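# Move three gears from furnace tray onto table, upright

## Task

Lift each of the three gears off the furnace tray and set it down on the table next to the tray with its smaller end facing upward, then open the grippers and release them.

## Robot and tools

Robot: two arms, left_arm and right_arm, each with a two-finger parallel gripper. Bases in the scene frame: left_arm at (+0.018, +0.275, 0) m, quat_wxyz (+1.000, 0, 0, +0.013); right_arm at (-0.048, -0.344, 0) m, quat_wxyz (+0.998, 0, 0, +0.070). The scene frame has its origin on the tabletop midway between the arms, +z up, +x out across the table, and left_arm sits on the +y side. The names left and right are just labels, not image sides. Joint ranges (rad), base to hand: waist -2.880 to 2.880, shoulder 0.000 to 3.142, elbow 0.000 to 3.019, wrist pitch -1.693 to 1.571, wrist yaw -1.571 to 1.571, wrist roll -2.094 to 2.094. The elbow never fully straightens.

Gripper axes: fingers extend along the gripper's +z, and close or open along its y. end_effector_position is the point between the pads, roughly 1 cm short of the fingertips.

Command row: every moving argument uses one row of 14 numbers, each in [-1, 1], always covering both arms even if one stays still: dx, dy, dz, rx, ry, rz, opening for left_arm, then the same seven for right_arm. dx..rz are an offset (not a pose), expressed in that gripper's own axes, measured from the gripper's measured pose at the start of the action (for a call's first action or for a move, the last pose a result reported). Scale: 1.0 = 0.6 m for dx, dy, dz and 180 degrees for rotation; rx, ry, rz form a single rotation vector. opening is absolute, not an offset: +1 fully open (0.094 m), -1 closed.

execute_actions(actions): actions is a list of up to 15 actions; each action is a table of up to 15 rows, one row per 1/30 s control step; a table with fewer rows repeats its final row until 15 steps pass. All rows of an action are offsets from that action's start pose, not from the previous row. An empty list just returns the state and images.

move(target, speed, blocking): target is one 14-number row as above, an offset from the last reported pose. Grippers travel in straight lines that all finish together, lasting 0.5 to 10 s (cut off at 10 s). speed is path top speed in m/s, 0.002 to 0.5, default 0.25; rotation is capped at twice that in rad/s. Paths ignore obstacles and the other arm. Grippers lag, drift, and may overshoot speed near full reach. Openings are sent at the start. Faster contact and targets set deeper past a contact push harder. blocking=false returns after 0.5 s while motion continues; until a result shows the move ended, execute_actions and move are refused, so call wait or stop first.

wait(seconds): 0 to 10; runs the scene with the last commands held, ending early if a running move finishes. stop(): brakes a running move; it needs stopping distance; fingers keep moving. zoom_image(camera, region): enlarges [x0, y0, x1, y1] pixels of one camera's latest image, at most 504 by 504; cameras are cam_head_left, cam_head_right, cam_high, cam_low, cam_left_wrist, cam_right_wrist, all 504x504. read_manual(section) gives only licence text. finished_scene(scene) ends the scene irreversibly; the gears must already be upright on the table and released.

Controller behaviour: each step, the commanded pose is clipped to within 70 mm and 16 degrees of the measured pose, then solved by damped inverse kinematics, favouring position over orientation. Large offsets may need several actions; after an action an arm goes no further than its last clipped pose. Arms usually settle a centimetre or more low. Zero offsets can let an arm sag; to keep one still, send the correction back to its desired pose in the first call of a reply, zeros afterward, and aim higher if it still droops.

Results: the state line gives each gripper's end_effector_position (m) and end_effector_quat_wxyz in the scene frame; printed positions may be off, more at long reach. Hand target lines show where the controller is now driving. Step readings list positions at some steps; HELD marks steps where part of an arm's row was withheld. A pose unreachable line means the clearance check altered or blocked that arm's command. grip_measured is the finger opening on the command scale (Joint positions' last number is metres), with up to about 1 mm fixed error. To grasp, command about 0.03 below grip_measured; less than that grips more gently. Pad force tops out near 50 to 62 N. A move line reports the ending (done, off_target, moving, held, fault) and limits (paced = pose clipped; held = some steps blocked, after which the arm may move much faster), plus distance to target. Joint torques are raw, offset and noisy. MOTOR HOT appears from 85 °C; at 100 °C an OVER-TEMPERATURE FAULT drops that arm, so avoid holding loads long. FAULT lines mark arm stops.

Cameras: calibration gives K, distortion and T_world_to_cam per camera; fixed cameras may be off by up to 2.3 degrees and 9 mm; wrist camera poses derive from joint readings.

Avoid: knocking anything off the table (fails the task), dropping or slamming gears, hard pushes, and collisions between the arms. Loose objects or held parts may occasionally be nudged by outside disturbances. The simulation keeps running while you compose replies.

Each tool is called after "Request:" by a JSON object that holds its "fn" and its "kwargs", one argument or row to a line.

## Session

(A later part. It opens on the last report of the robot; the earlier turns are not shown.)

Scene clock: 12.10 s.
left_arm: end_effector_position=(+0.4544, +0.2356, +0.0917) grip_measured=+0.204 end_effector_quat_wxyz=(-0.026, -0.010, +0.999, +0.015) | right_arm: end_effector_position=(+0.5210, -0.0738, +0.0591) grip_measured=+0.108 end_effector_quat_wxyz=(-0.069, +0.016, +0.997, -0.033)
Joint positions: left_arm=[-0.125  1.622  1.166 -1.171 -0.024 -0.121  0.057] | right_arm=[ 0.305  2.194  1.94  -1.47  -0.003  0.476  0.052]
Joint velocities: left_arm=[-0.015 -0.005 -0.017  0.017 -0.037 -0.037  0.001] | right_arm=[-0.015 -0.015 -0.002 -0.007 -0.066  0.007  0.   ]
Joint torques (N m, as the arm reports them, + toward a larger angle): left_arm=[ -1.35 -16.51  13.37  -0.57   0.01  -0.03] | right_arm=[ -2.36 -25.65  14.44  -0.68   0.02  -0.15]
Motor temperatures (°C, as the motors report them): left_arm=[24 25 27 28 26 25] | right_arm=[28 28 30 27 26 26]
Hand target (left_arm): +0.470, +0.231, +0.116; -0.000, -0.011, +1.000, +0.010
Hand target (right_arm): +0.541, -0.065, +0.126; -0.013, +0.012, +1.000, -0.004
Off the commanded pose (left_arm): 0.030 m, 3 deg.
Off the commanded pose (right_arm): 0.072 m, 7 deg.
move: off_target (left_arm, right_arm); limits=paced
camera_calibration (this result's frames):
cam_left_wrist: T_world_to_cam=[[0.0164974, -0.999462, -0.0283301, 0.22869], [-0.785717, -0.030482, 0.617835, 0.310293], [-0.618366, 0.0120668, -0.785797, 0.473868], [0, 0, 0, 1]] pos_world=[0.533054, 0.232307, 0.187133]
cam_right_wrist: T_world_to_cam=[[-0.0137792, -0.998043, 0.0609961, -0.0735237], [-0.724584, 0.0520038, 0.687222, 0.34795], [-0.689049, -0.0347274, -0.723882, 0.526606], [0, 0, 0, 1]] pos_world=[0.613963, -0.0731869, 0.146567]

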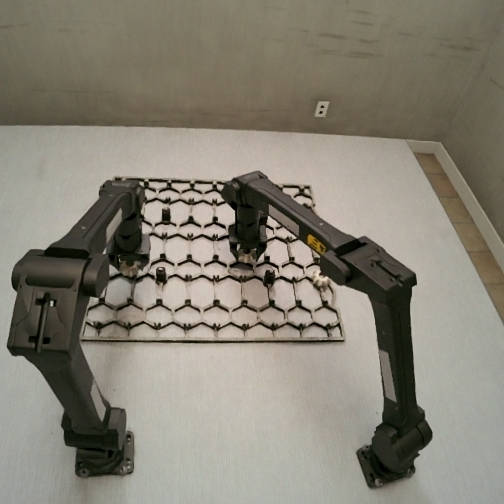

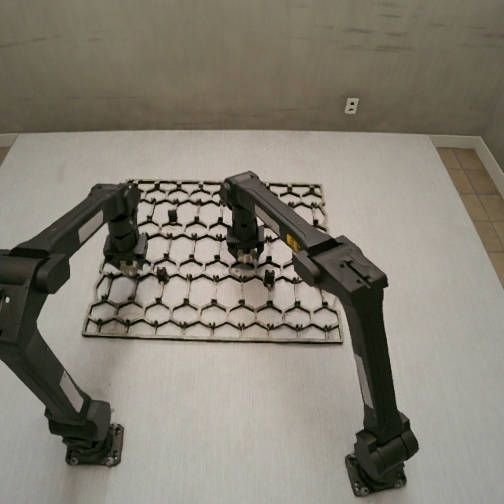

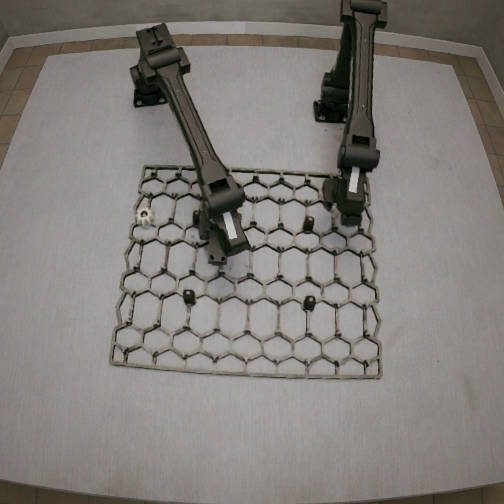

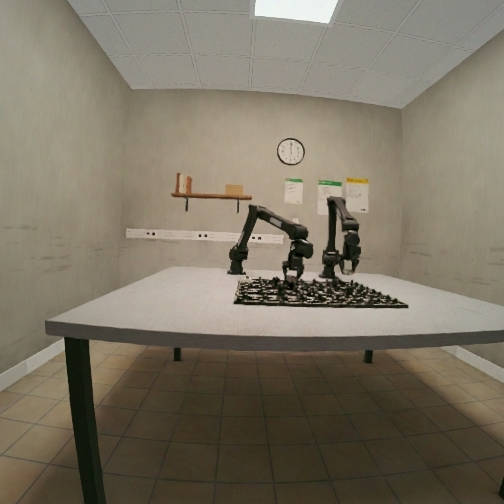

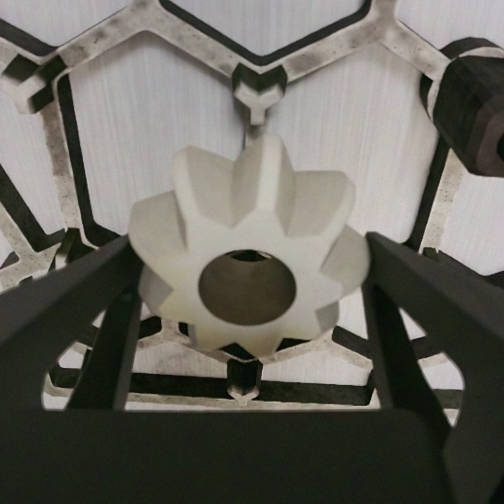

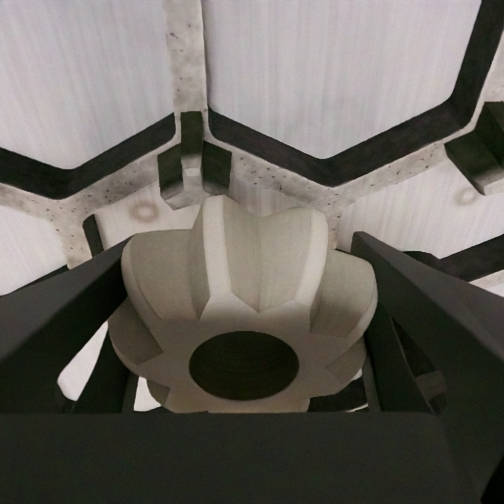

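Request:
{"fn": "move", "kwargs": {
  "target": [0.424,-0.19,-0.03,0,-0.015,0,-0.5, 0.08,0.02,-0.15,0,-0.04,0,-0.5],
  "speed": 0.25
}}

Scene clock: 14.03 s.
left_arm: end_effector_position=(+0.1989, +0.1219, +0.1099) grip_measured=+0.204 end_effector_quat_wxyz=(-0.010, -0.007, +1.000, +0.023) | right_arm: end_effector_position=(+0.4920, -0.0607, +0.1183) grip_measured=+0.108 end_effector_quat_wxyz=(-0.031, +0.016, +0.998, -0.043)
Joint positions: left_arm=[-0.742  1.049  0.682 -1.248 -0.022 -0.731  0.057] | right_arm=[ 0.358  2.055  1.868 -1.48   0.045  0.531  0.052]
Joint velocities: left_arm=[-0.005 -0.005  0.012 -0.007 -0.037 -0.037  0.   ] | right_arm=[-0.015 -0.005 -0.012  0.002  0.022 -0.066  0.001]
Joint torques (N m, as the arm reports them, + toward a larger angle): left_arm=[-1.41 -6.61 10.66 -0.43 -0.34 -0.07] | right_arm=[ -1.74 -24.97   9.06  -0.73   0.26  -0.06]
Motor temperatures (°C, as the motors report them): left_arm=[24 25 28 28 26 25] | right_arm=[28 29 30 27 26 26]
Hand target (left_arm): +0.200, +0.120, +0.117; -0.003, -0.010, +1.000, +0.021
Hand target (right_arm): +0.487, -0.055, +0.153; -0.007, +0.014, +0.999, -0.033
Off the commanded pose (left_arm): 0.012 m, 1 deg.
Off the commanded pose (right_arm): 0.037 m, 3 deg.
move: off_target (left_arm, right_arm)
camera_calibration (this result's frames):
cam_left_wrist: T_world_to_cam=[[0.0093401, -0.998998, -0.0437712, 0.122824], [-0.806005, -0.0334289, 0.590965, 0.102188], [-0.591836, 0.0297601, -0.805509, 0.326286], [0, 0, 0, 1]] pos_world=[0.274324, 0.116407, 0.207813]
cam_right_wrist: T_world_to_cam=[[-0.0151967, -0.996528, 0.0818653, -0.0661194], [-0.775577, 0.0634227, 0.628059, 0.31835], [-0.63107, -0.0539484, -0.773848, 0.526125], [0, 0, 0, 1]] pos_world=[0.577922, -0.0576968, 0.212611]

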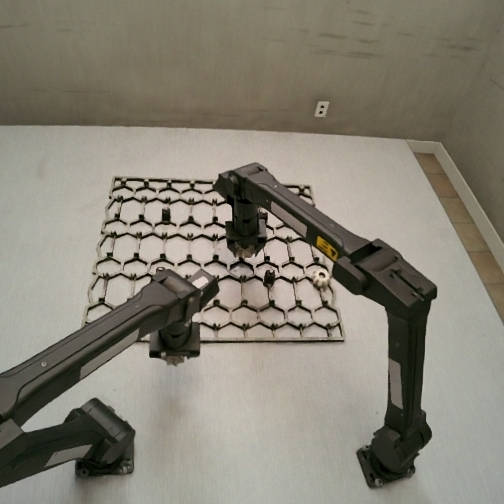

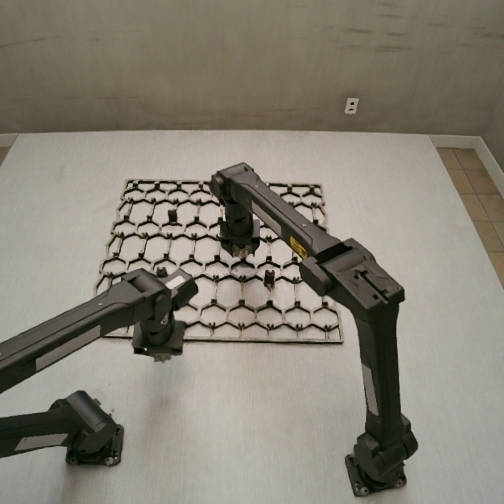

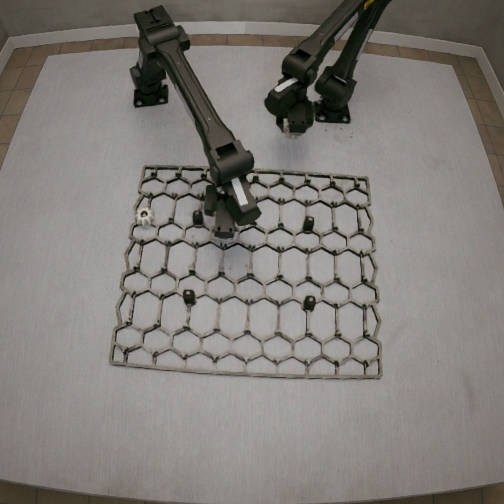

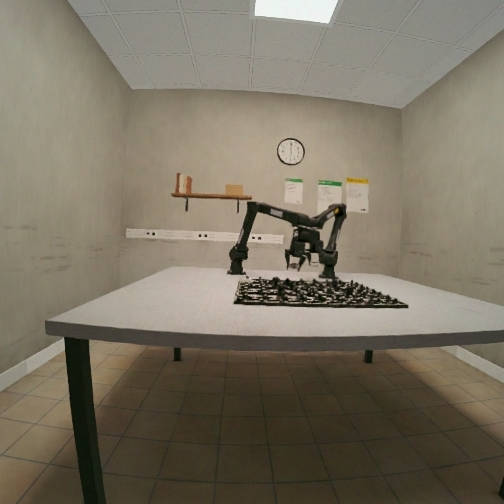

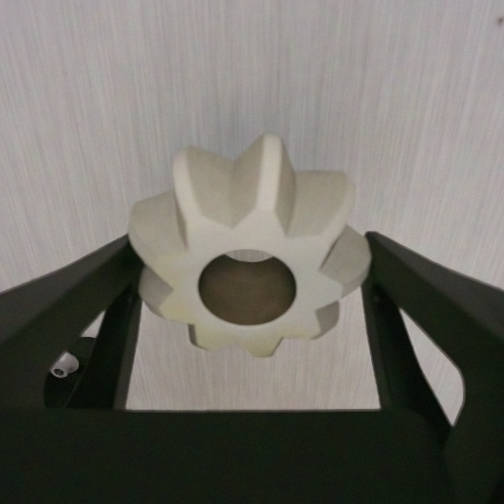

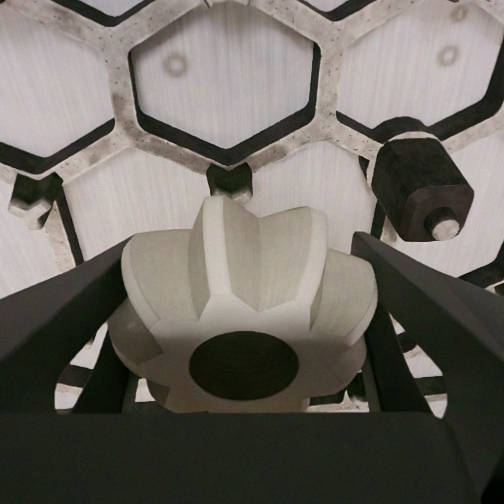

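Request:
{"fn": "move", "kwargs": {
  "target": [0,0,0.152,0,0,0,-0.5, 0.485,-0.05,-0.02,0,-0.02,0,-0.5],
  "speed": 0.25
}}

Scene clock: 15.87 s.
left_arm: end_effector_position=(+0.1919, +0.1281, +0.0177) grip_measured=+0.204 end_effector_quat_wxyz=(-0.015, -0.006, +0.999, +0.028) | right_arm: end_effector_position=(+0.2017, -0.0791, +0.1402) grip_measured=+0.108 end_effector_quat_wxyz=(-0.013, +0.010, +0.999, -0.050)
Joint positions: left_arm=[-0.742  1.206  0.508 -0.932 -0.022 -0.729  0.057] | right_arm=[ 0.7    1.409  1.061 -1.315  0.047  0.862  0.052]
Joint velocities: left_arm=[-0.024 -0.005 -0.017  0.012 -0.095  0.007  0.001] | right_arm=[-0.005 -0.005  0.012 -0.007  0.051  0.007  0.001]
Joint torques (N m, as the arm reports them, + toward a larger angle): left_arm=[ 0.53 -4.7   8.68  0.61 -0.2   0.14] | right_arm=[ -3.97 -11.95   8.88  -0.57   0.32   0.01]
Motor temperatures (°C, as the motors report them): left_arm=[24 25 28 28 26 25] | right_arm=[28 29 30 27 26 26]
Hand target (left_arm): +0.199, +0.126, +0.018; -0.010, -0.007, +1.000, +0.023
Hand target (right_arm): +0.202, -0.078, +0.153; -0.001, +0.015, +0.999, -0.040
Off the commanded pose (left_arm): 0.006 m, 1 deg.
Off the commanded pose (right_arm): 0.010 m, 2 deg.
move: done; limits=paced
camera_calibration (this result's frames):
cam_left_wrist: T_world_to_cam=[[0.00728415, -0.99855, -0.0533387, 0.1255], [-0.799509, -0.0378531, 0.599461, 0.150385], [-0.60061, 0.0382782, -0.798625, 0.248109], [0, 0, 0, 1]] pos_world=[0.268337, 0.121513, 0.114691]
cam_right_wrist: T_world_to_cam=[[-0.00533071, -0.995394, 0.0957171, -0.0945718], [-0.797875, 0.0619336, 0.599633, 0.0889957], [-0.602799, -0.0731738, -0.79453, 0.354607], [0, 0, 0, 1]] pos_world=[0.28426, -0.0737, 0.237434]

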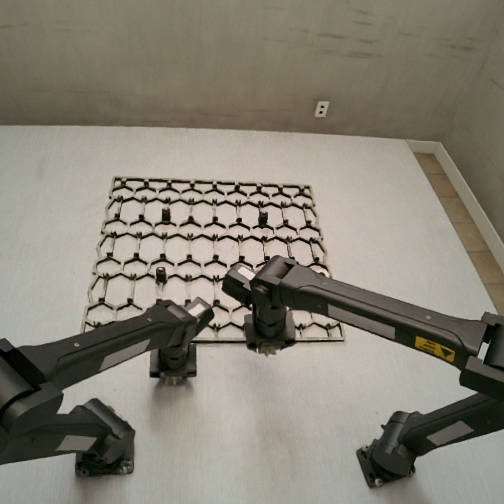

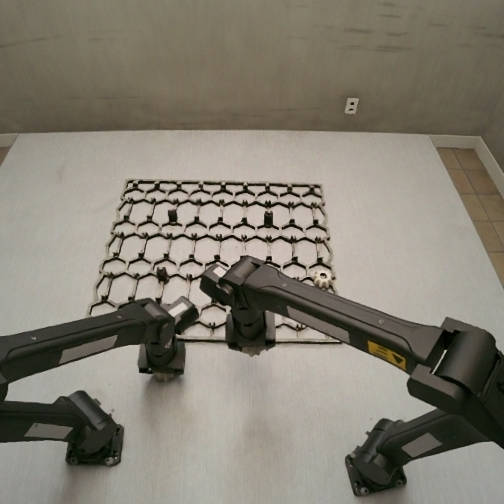

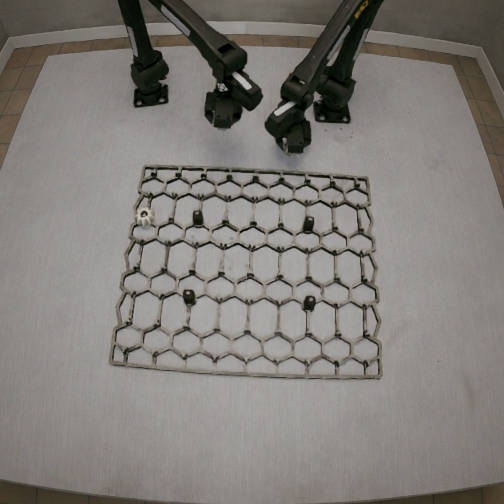

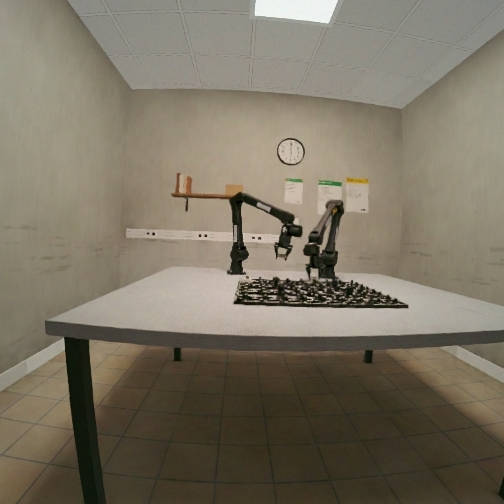

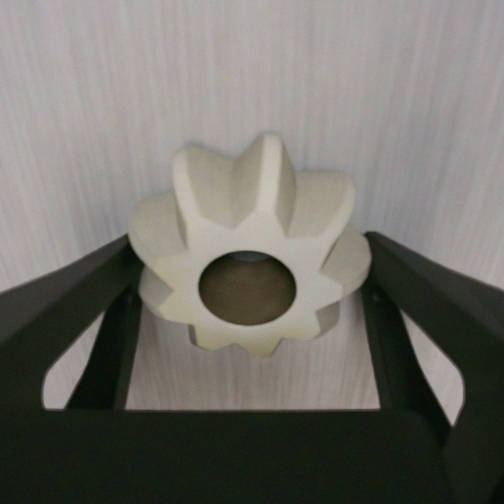

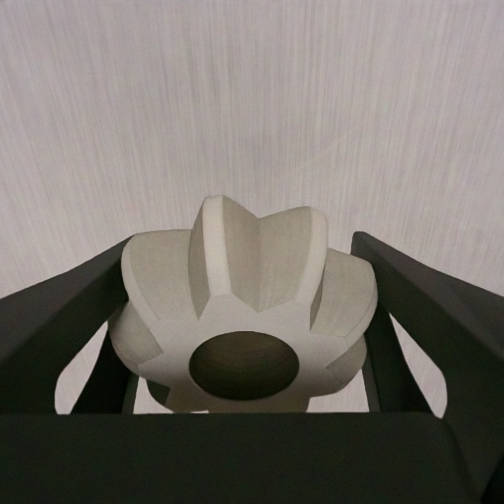

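Request:
{"fn": "move", "kwargs": {
  "target": [0,0,0,0,0,0,0.7, 0,-0.02,0.203,-0.03,0,0,-0.5],
  "speed": 0.2
}}

Request:
{"fn": "move", "kwargs": {
  "target": [0,0.05,-0.2,0,0,0,0.7, 0,0,0,0,0,0,0.7],
  "speed": 0.2
}}

Scene clock: 17.10 s.
left_arm: end_effector_position=(+0.1918, +0.1282, +0.0176) grip_measured=+0.698 end_effector_quat_wxyz=(-0.015, -0.006, +0.999, +0.028) | right_arm: end_effector_position=(+0.1918, -0.1036, +0.0184) grip_measured=+0.106 end_effector_quat_wxyz=(-0.016, +0.010, +1.000, -0.011)
Joint positions: left_arm=[-0.742  1.206  0.507 -0.932 -0.022 -0.729  0.08 ] | right_arm=[ 0.646  1.493  0.781 -0.898 -0.008  0.805  0.052]
Joint velocities: left_arm=[ 0.005  0.005 -0.002 -0.007 -0.007 -0.081 -0.   ] | right_arm=[ 0.005  0.005 -0.002 -0.007 -0.022  0.007  0.   ]
Joint torques (N m, as the arm reports them, + toward a larger angle): left_arm=[-0.3  -5.2   7.85 -0.06 -0.16  0.01] | right_arm=[-4.27 -9.29  6.92  0.21 -0.05 -0.2 ]
Motor temperatures (°C, as the motors report them): left_arm=[24 25 28 28 26 25] | right_arm=[28 29 30 27 26 26]
Hand target (left_arm): +0.192, +0.128, +0.018; -0.015, -0.006, +0.999, +0.028
Hand target (right_arm): +0.198, -0.103, +0.020; -0.012, +0.011, +1.000, -0.004
Off the commanded pose (left_arm): 0.000 m, 0 deg.
Off the commanded pose (right_arm): 0.007 m, 1 deg.
move: done
camera_calibration (this result's frames):
cam_left_wrist: T_world_to_cam=[[0.00726878, -0.998537, -0.0535911, 0.125624], [-0.799336, -0.0380034, 0.599681, 0.150322], [-0.60084, 0.0384784, -0.798443, 0.24795], [0, 0, 0, 1]] pos_world=[0.268223, 0.121612, 0.114561]
cam_right_wrist: T_world_to_cam=[[-0.00525394, -0.999844, 0.0168663, -0.106316], [-0.794375, 0.014418, 0.607256, 0.149944], [-0.607404, -0.0102077, -0.794327, 0.257445], [0, 0, 0, 1]] pos_world=[0.274927, -0.105833, 0.115234]

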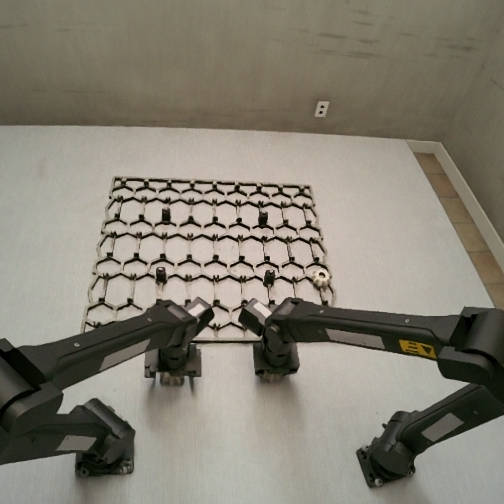

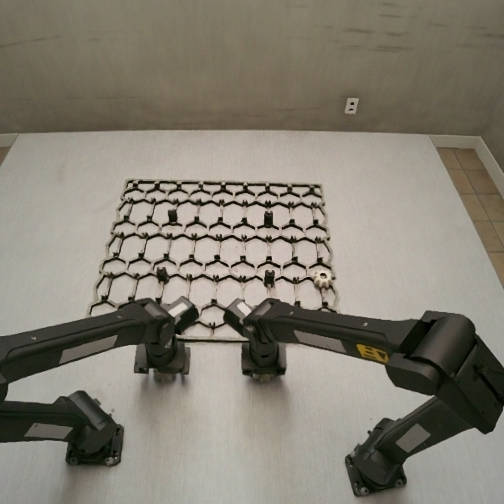

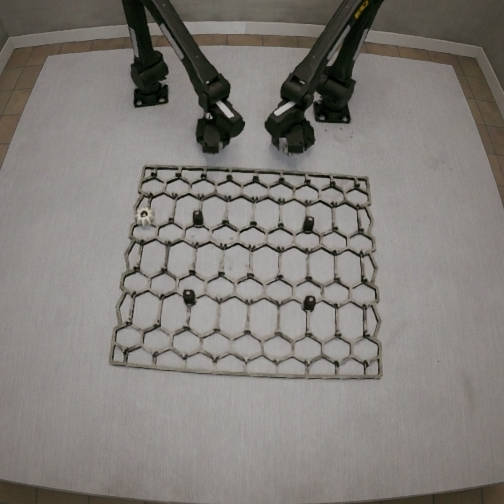

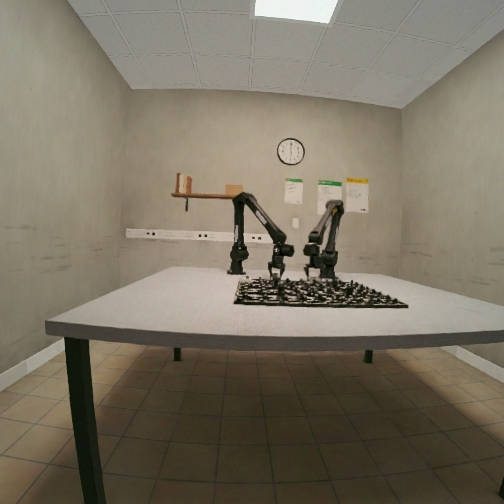

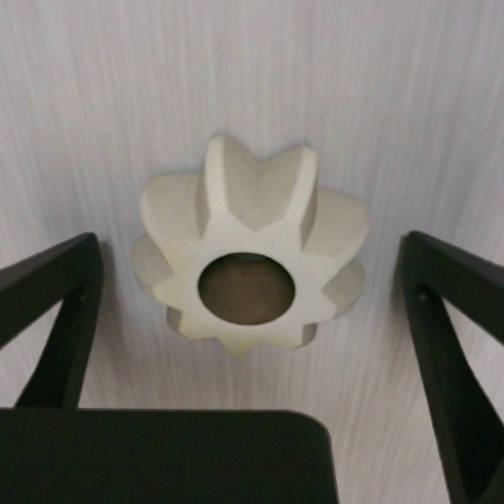

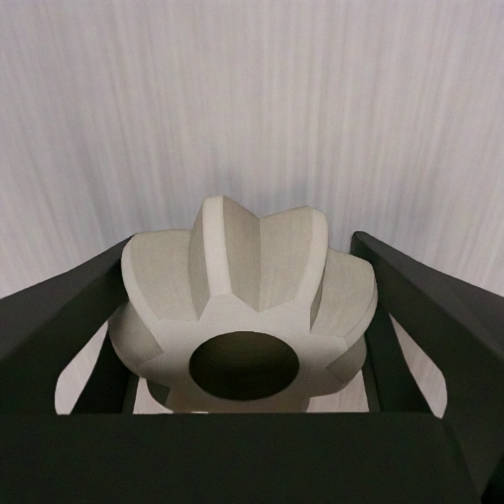

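Scene clock: 18.13 s.
left_arm: end_effector_position=(+0.1846, +0.1543, +0.1273) grip_measured=+0.698 end_effector_quat_wxyz=(-0.026, -0.005, +0.999, +0.034) | right_arm: end_effector_position=(+0.1918, -0.1035, +0.0185) grip_measured=+0.698 end_effector_quat_wxyz=(-0.016, +0.010, +1.000, -0.011)
Joint positions: left_arm=[-0.67   0.958  0.674 -1.368 -0.022 -0.655  0.08 ] | right_arm=[ 0.646  1.492  0.781 -0.898 -0.008  0.805  0.08 ]
Joint velocities: left_arm=[-0.005 -0.005 -0.007 -0.007 -0.022 -0.007  0.001] | right_arm=[-0.015  0.005 -0.042  0.007 -0.007  0.022 -0.   ]
Joint torques (N m, as the arm reports them, + toward a larger angle): left_arm=[ 0.71 -4.29 12.75 -0.49 -0.29  0.11] | right_arm=[-2.76 -8.32  6.84 -0.14  0.09 -0.1 ]
Motor temperatures (°C, as the motors report them): left_arm=[24 25 28 28 26 25] | right_arm=[28 29 30 27 26 26]
Hand target (left_arm): +0.193, +0.152, +0.140; -0.015, -0.006, +0.999, +0.027
Hand target (right_arm): +0.192, -0.104, +0.018; -0.016, +0.010, +1.000, -0.011
Off the commanded pose (left_arm): 0.016 m, 1 deg.
Off the commanded pose (right_arm): 0.000 m, 0 deg.
move: off_target (left_arm)
camera_calibration (this result's frames):
cam_left_wrist: T_world_to_cam=[[0.00464328, -0.997884, -0.0648568, 0.159466], [-0.786312, -0.0437136, 0.616281, 0.0761555], [-0.617812, 0.0481361, -0.784851, 0.330119], [0, 0, 0, 1]] pos_world=[0.263093, 0.146567, 0.222504]
cam_right_wrist: T_world_to_cam=[[-0.00526842, -0.999853, 0.0163271, -0.106229], [-0.794375, 0.014102, 0.607263, 0.149824], [-0.607404, -0.00977052, -0.794333, 0.257578], [0, 0, 0, 1]] pos_world=[0.27491, -0.10581, 0.115355]

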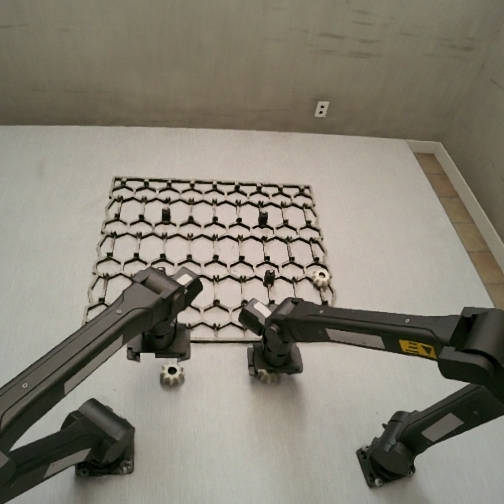

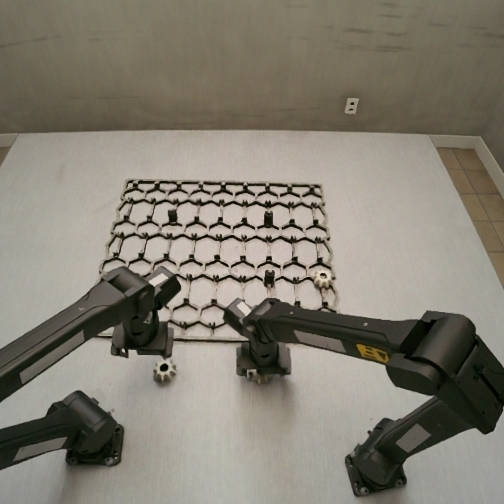

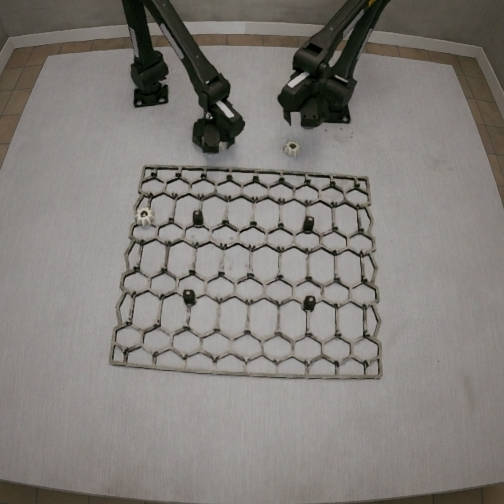

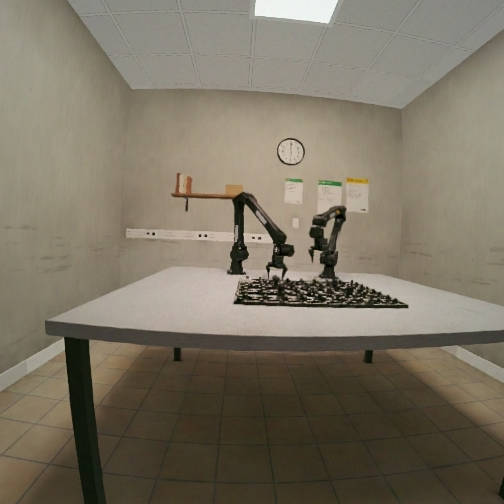

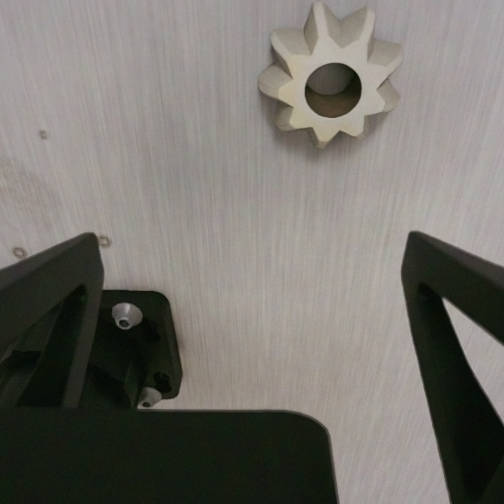

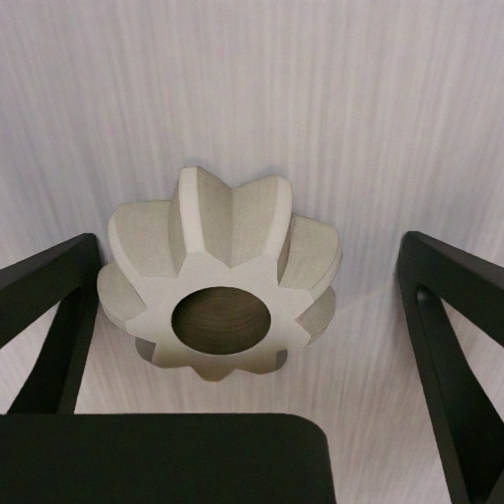

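Request:
{"fn": "move", "kwargs": {
  "target": [0,0.1,-0.05,0,0,0,0.7, 0,0,-0.15,0,0,0,1],
  "speed": 0.25
}}

Request:
{"fn": "move", "kwargs": {
  "target": [0,0,0,0,0,0,0.7, -0.45,-0.30,-0.02,0,0,0,1],
  "speed": 0.3
}}

Scene clock: 19.30 s.
left_arm: end_effector_position=(+0.1799, +0.2128, +0.1498) grip_measured=+0.698 end_effector_quat_wxyz=(-0.036, -0.005, +0.999, +0.036) | right_arm: end_effector_position=(+0.1831, -0.1121, +0.0939) grip_measured=+1.000 end_effector_quat_wxyz=(-0.029, +0.010, +0.999, -0.024)
Joint positions: left_arm=[-0.429  0.841  0.674 -1.497 -0.038 -0.416  0.08 ] | right_arm=[ 0.646  1.355  0.876 -1.167 -0.009  0.805  0.094]
Joint velocities: left_arm=[-0.005 -0.005 -0.007 -0.012  0.037  0.022  0.   ] | right_arm=[ 0.005 -0.005  0.002 -0.022  0.037 -0.022  0.   ]
Joint torques (N m, as the arm reports them, + toward a larger angle): left_arm=[ 0.63 -2.35 12.8  -0.58 -0.14  0.13] | right_arm=[-3.24 -8.57 11.24 -0.42  0.11 -0.07]
Motor temperatures (°C, as the motors report them): left_arm=[24 25 28 28 26 25] | right_arm=[28 29 30 27 26 26]
Hand target (left_arm): +0.186, +0.212, +0.161; -0.026, -0.005, +0.999, +0.031
Hand target (right_arm): +0.195, -0.102, +0.109; -0.016, +0.010, +1.000, -0.010
Off the commanded pose (left_arm): 0.013 m, 1 deg.
Off the commanded pose (right_arm): 0.021 m, 2 deg.
move: off_target (left_arm, right_arm)
camera_calibration (this result's frames):
cam_left_wrist: T_world_to_cam=[[0.00491314, -0.99756, -0.0696389, 0.219928], [-0.774318, -0.0478621, 0.630984, 0.0576838], [-0.632777, 0.0508226, -0.772664, 0.342366], [0, 0, 0, 1]] pos_world=[0.260227, 0.204752, 0.243452]
cam_right_wrist: T_world_to_cam=[[-0.00451991, -0.999093, 0.0423343, -0.118577], [-0.777708, 0.0301243, 0.627904, 0.0940275], [-0.62861, -0.0300856, -0.777139, 0.312009], [0, 0, 0, 1]] pos_world=[0.268722, -0.111915, 0.188454]

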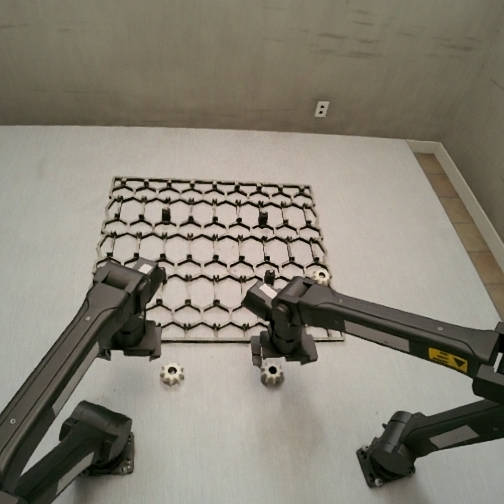

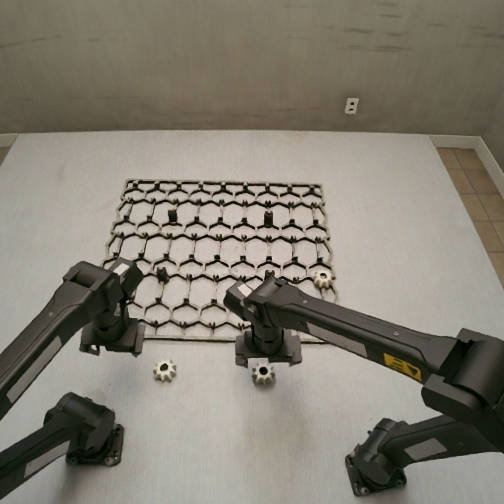

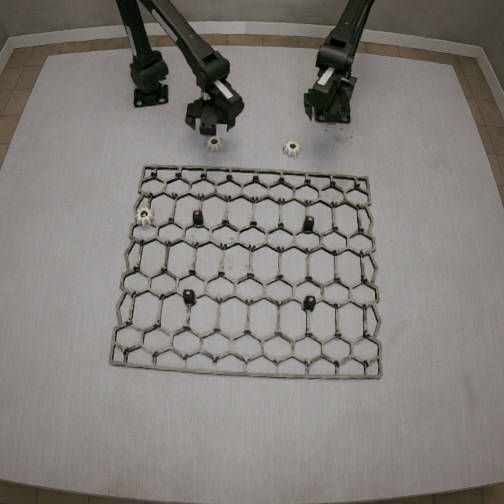

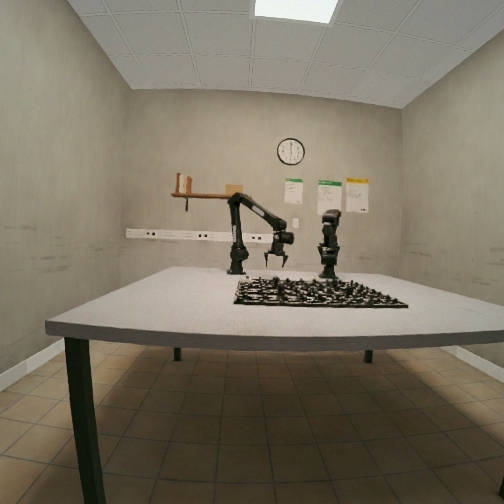

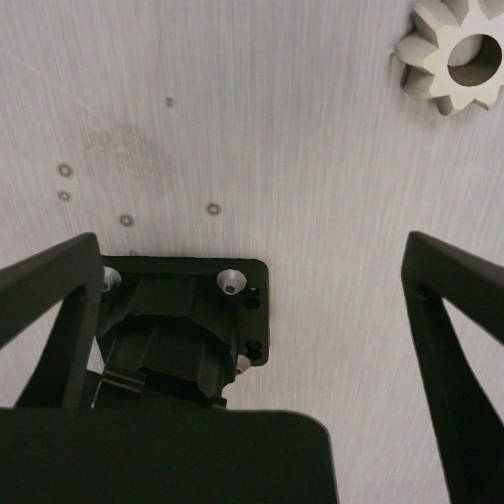

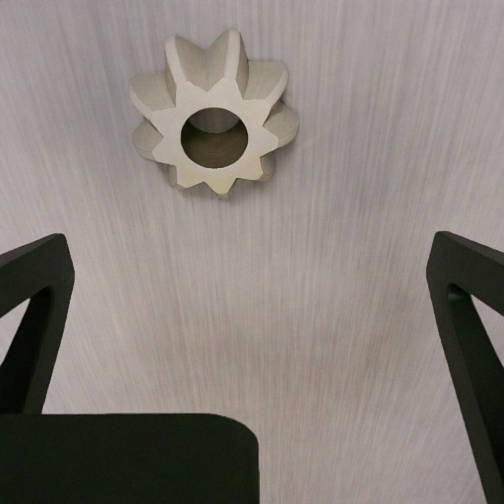

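Scene clock: 20.97 s.
left_arm: end_effector_position=(+0.1799, +0.2128, +0.1498) grip_measured=+0.698 end_effector_quat_wxyz=(-0.036, -0.005, +0.999, +0.036) | right_arm: end_effector_position=(+0.4300, -0.3017, +0.0846) grip_measured=+1.000 end_effector_quat_wxyz=(-0.046, +0.015, +0.998, -0.033)
Joint positions: left_arm=[-0.429  0.841  0.674 -1.497 -0.038 -0.416  0.08 ] | right_arm=[-0.03   1.755  1.319 -1.235  0.053  0.143  0.094]
Joint velocities: left_arm=[-0.005  0.015  0.007 -0.007 -0.051  0.037  0.   ] | right_arm=[-0.005 -0.005  0.002 -0.012 -0.037 -0.051  0.   ]
Joint torques (N m, as the arm reports them, + toward a larger angle): left_arm=[-1.11 -1.87 10.08  0.07 -0.18  0.  ] | right_arm=[ -3.61 -14.06  12.45  -0.61   0.16  -0.2 ]
Motor temperatures (°C, as the motors report them): left_arm=[24 25 28 28 26 25] | right_arm=[28 28 30 27 26 26]
Hand target (left_arm): +0.180, +0.213, +0.150; -0.036, -0.006, +0.999, +0.036
Hand target (right_arm): +0.449, -0.300, +0.098; -0.028, +0.010, +0.999, -0.031
Off the commanded pose (left_arm): 0.000 m, 0 deg.
Off the commanded pose (right_arm): 0.025 m, 2 deg.
move: off_target (right_arm)
camera_calibration (this result's frames):
cam_left_wrist: T_world_to_cam=[[0.00491314, -0.99756, -0.0696389, 0.219928], [-0.774318, -0.0478621, 0.630984, 0.0576838], [-0.632777, 0.0508226, -0.772664, 0.342366], [0, 0, 0, 1]] pos_world=[0.260227, 0.204752, 0.243452]
cam_right_wrist: T_world_to_cam=[[-0.0141743, -0.998084, 0.0602269, -0.303607], [-0.755822, 0.0501288, 0.652856, 0.292109], [-0.654624, -0.036267, -0.755084, 0.461764], [0, 0, 0, 1]] pos_world=[0.518761, -0.300922, 0.176251]

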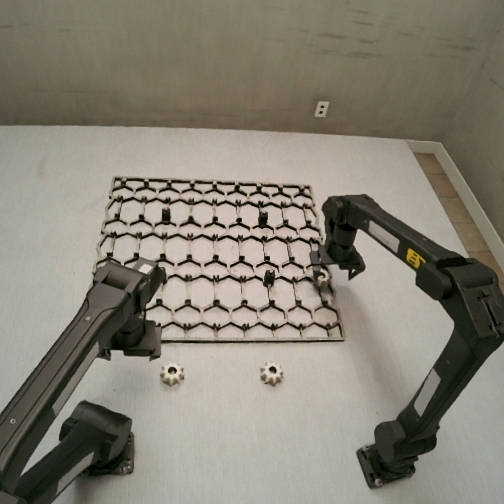

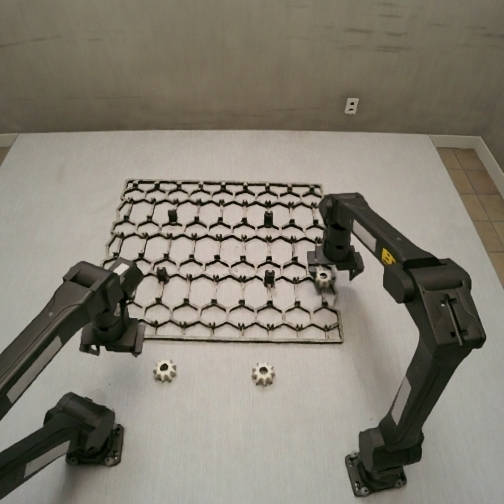

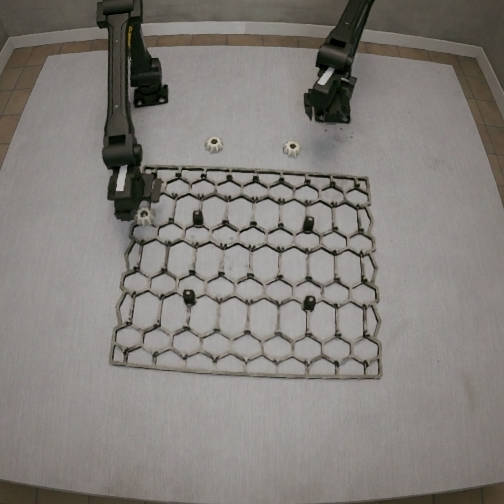

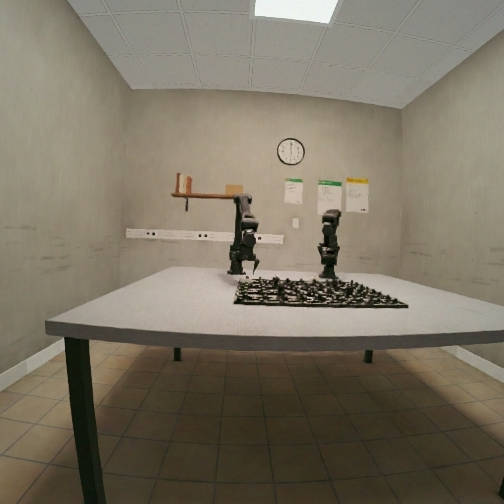

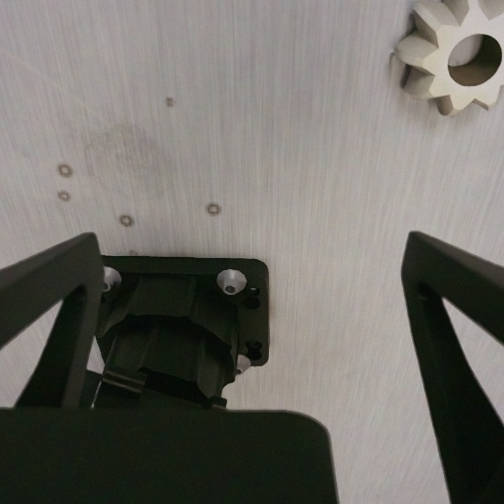

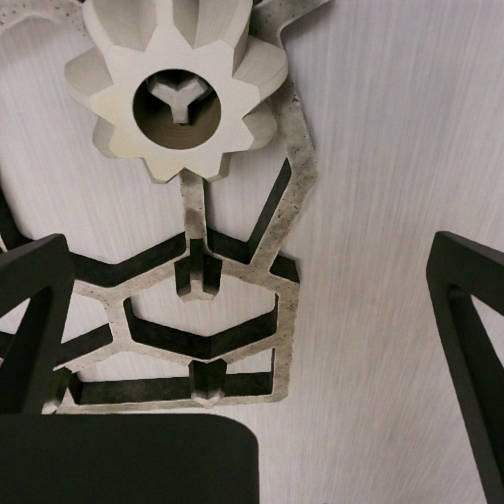

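Request:
{"fn": "move", "kwargs": {
  "target": [0,0,0,0,0,0,0.7, -0.065,0.033,0.0,-0.02,-0.03,0,0.6],
  "speed": 0.15
}}

Scene clock: 21.93 s.
left_arm: end_effector_position=(+0.1799, +0.2128, +0.1498) grip_measured=+0.698 end_effector_quat_wxyz=(-0.036, -0.005, +0.999, +0.036) | right_arm: end_effector_position=(+0.4485, -0.2919, +0.0705) grip_measured=+0.602 end_effector_quat_wxyz=(-0.020, +0.016, +1.000, -0.006)
Joint positions: left_arm=[-0.429  0.841  0.674 -1.497 -0.038 -0.416  0.08 ] | right_arm=[-0.03   1.782  1.319 -1.149  0.008  0.142  0.075]
Joint velocities: left_arm=[ 0.005 -0.005  0.002 -0.032 -0.022 -0.037  0.   ] | right_arm=[ 0.015 -0.015  0.017 -0.002 -0.007  0.007 -0.001]
Joint torques (N m, as the arm reports them, + toward a larger angle): left_arm=[-0.47 -2.04  9.9   0.07 -0.15  0.02] | right_arm=[ -2.51 -13.98  11.97   0.44  -0.12   0.07]
Motor temperatures (°C, as the motors report them): left_arm=[24 25 28 28 26 25] | right_arm=[28 28 30 27 26 26]
Hand target (left_arm): +0.180, +0.213, +0.150; -0.036, -0.005, +0.999, +0.036
Hand target (right_arm): +0.468, -0.283, +0.080; +0.002, +0.016, +1.000, -0.002
Off the commanded pose (left_arm): 0.000 m, 0 deg.
Off the commanded pose (right_arm): 0.024 m, 2 deg.
move: off_target (right_arm)
camera_calibration (this result's frames):
cam_left_wrist: T_world_to_cam=[[0.00491314, -0.99756, -0.0696389, 0.219928], [-0.774318, -0.0478621, 0.630984, 0.0576838], [-0.632777, 0.0508226, -0.772664, 0.342366], [0, 0, 0, 1]] pos_world=[0.260227, 0.204752, 0.243452]
cam_right_wrist: T_world_to_cam=[[-0.0184226, -0.999796, 0.00825305, -0.287632], [-0.789838, 0.019614, 0.613002, 0.323982], [-0.613039, 0.00477451, -0.790038, 0.459474], [0, 0, 0, 1]] pos_world=[0.532269, -0.296122, 0.166774]

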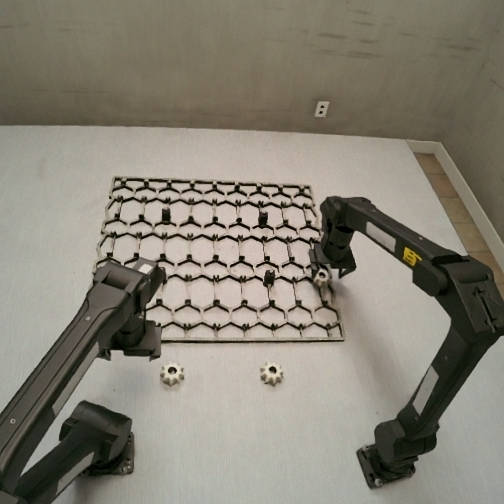

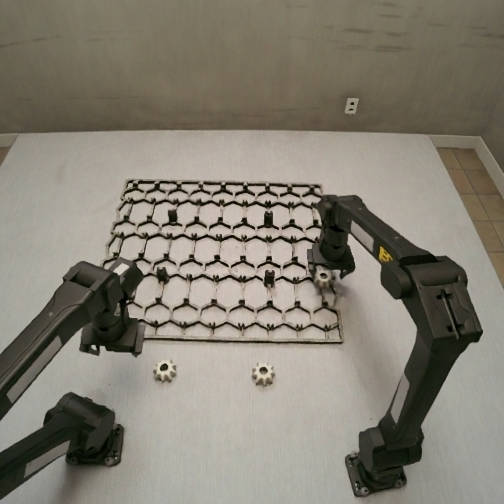

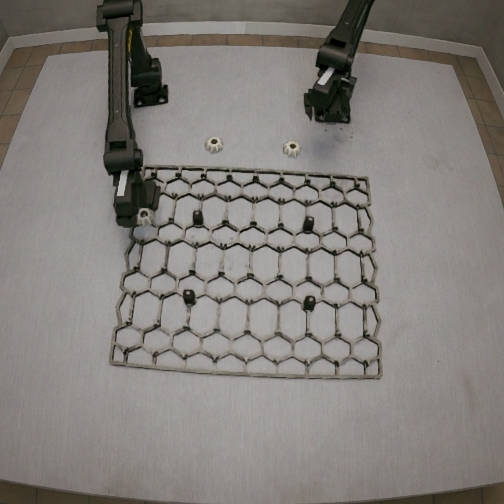

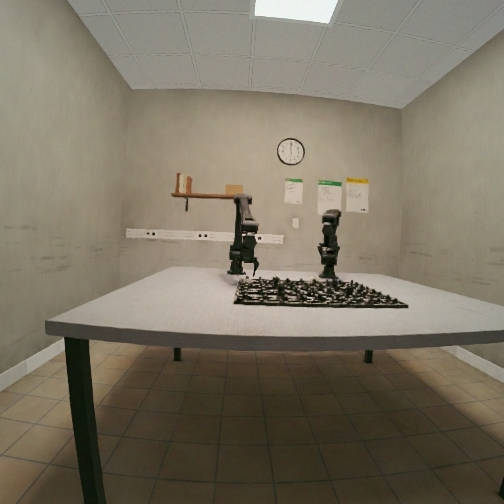

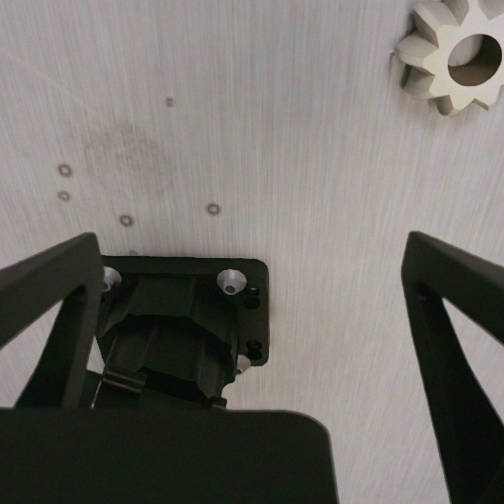

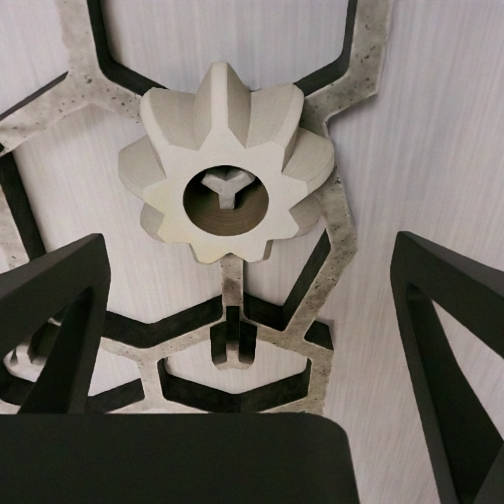

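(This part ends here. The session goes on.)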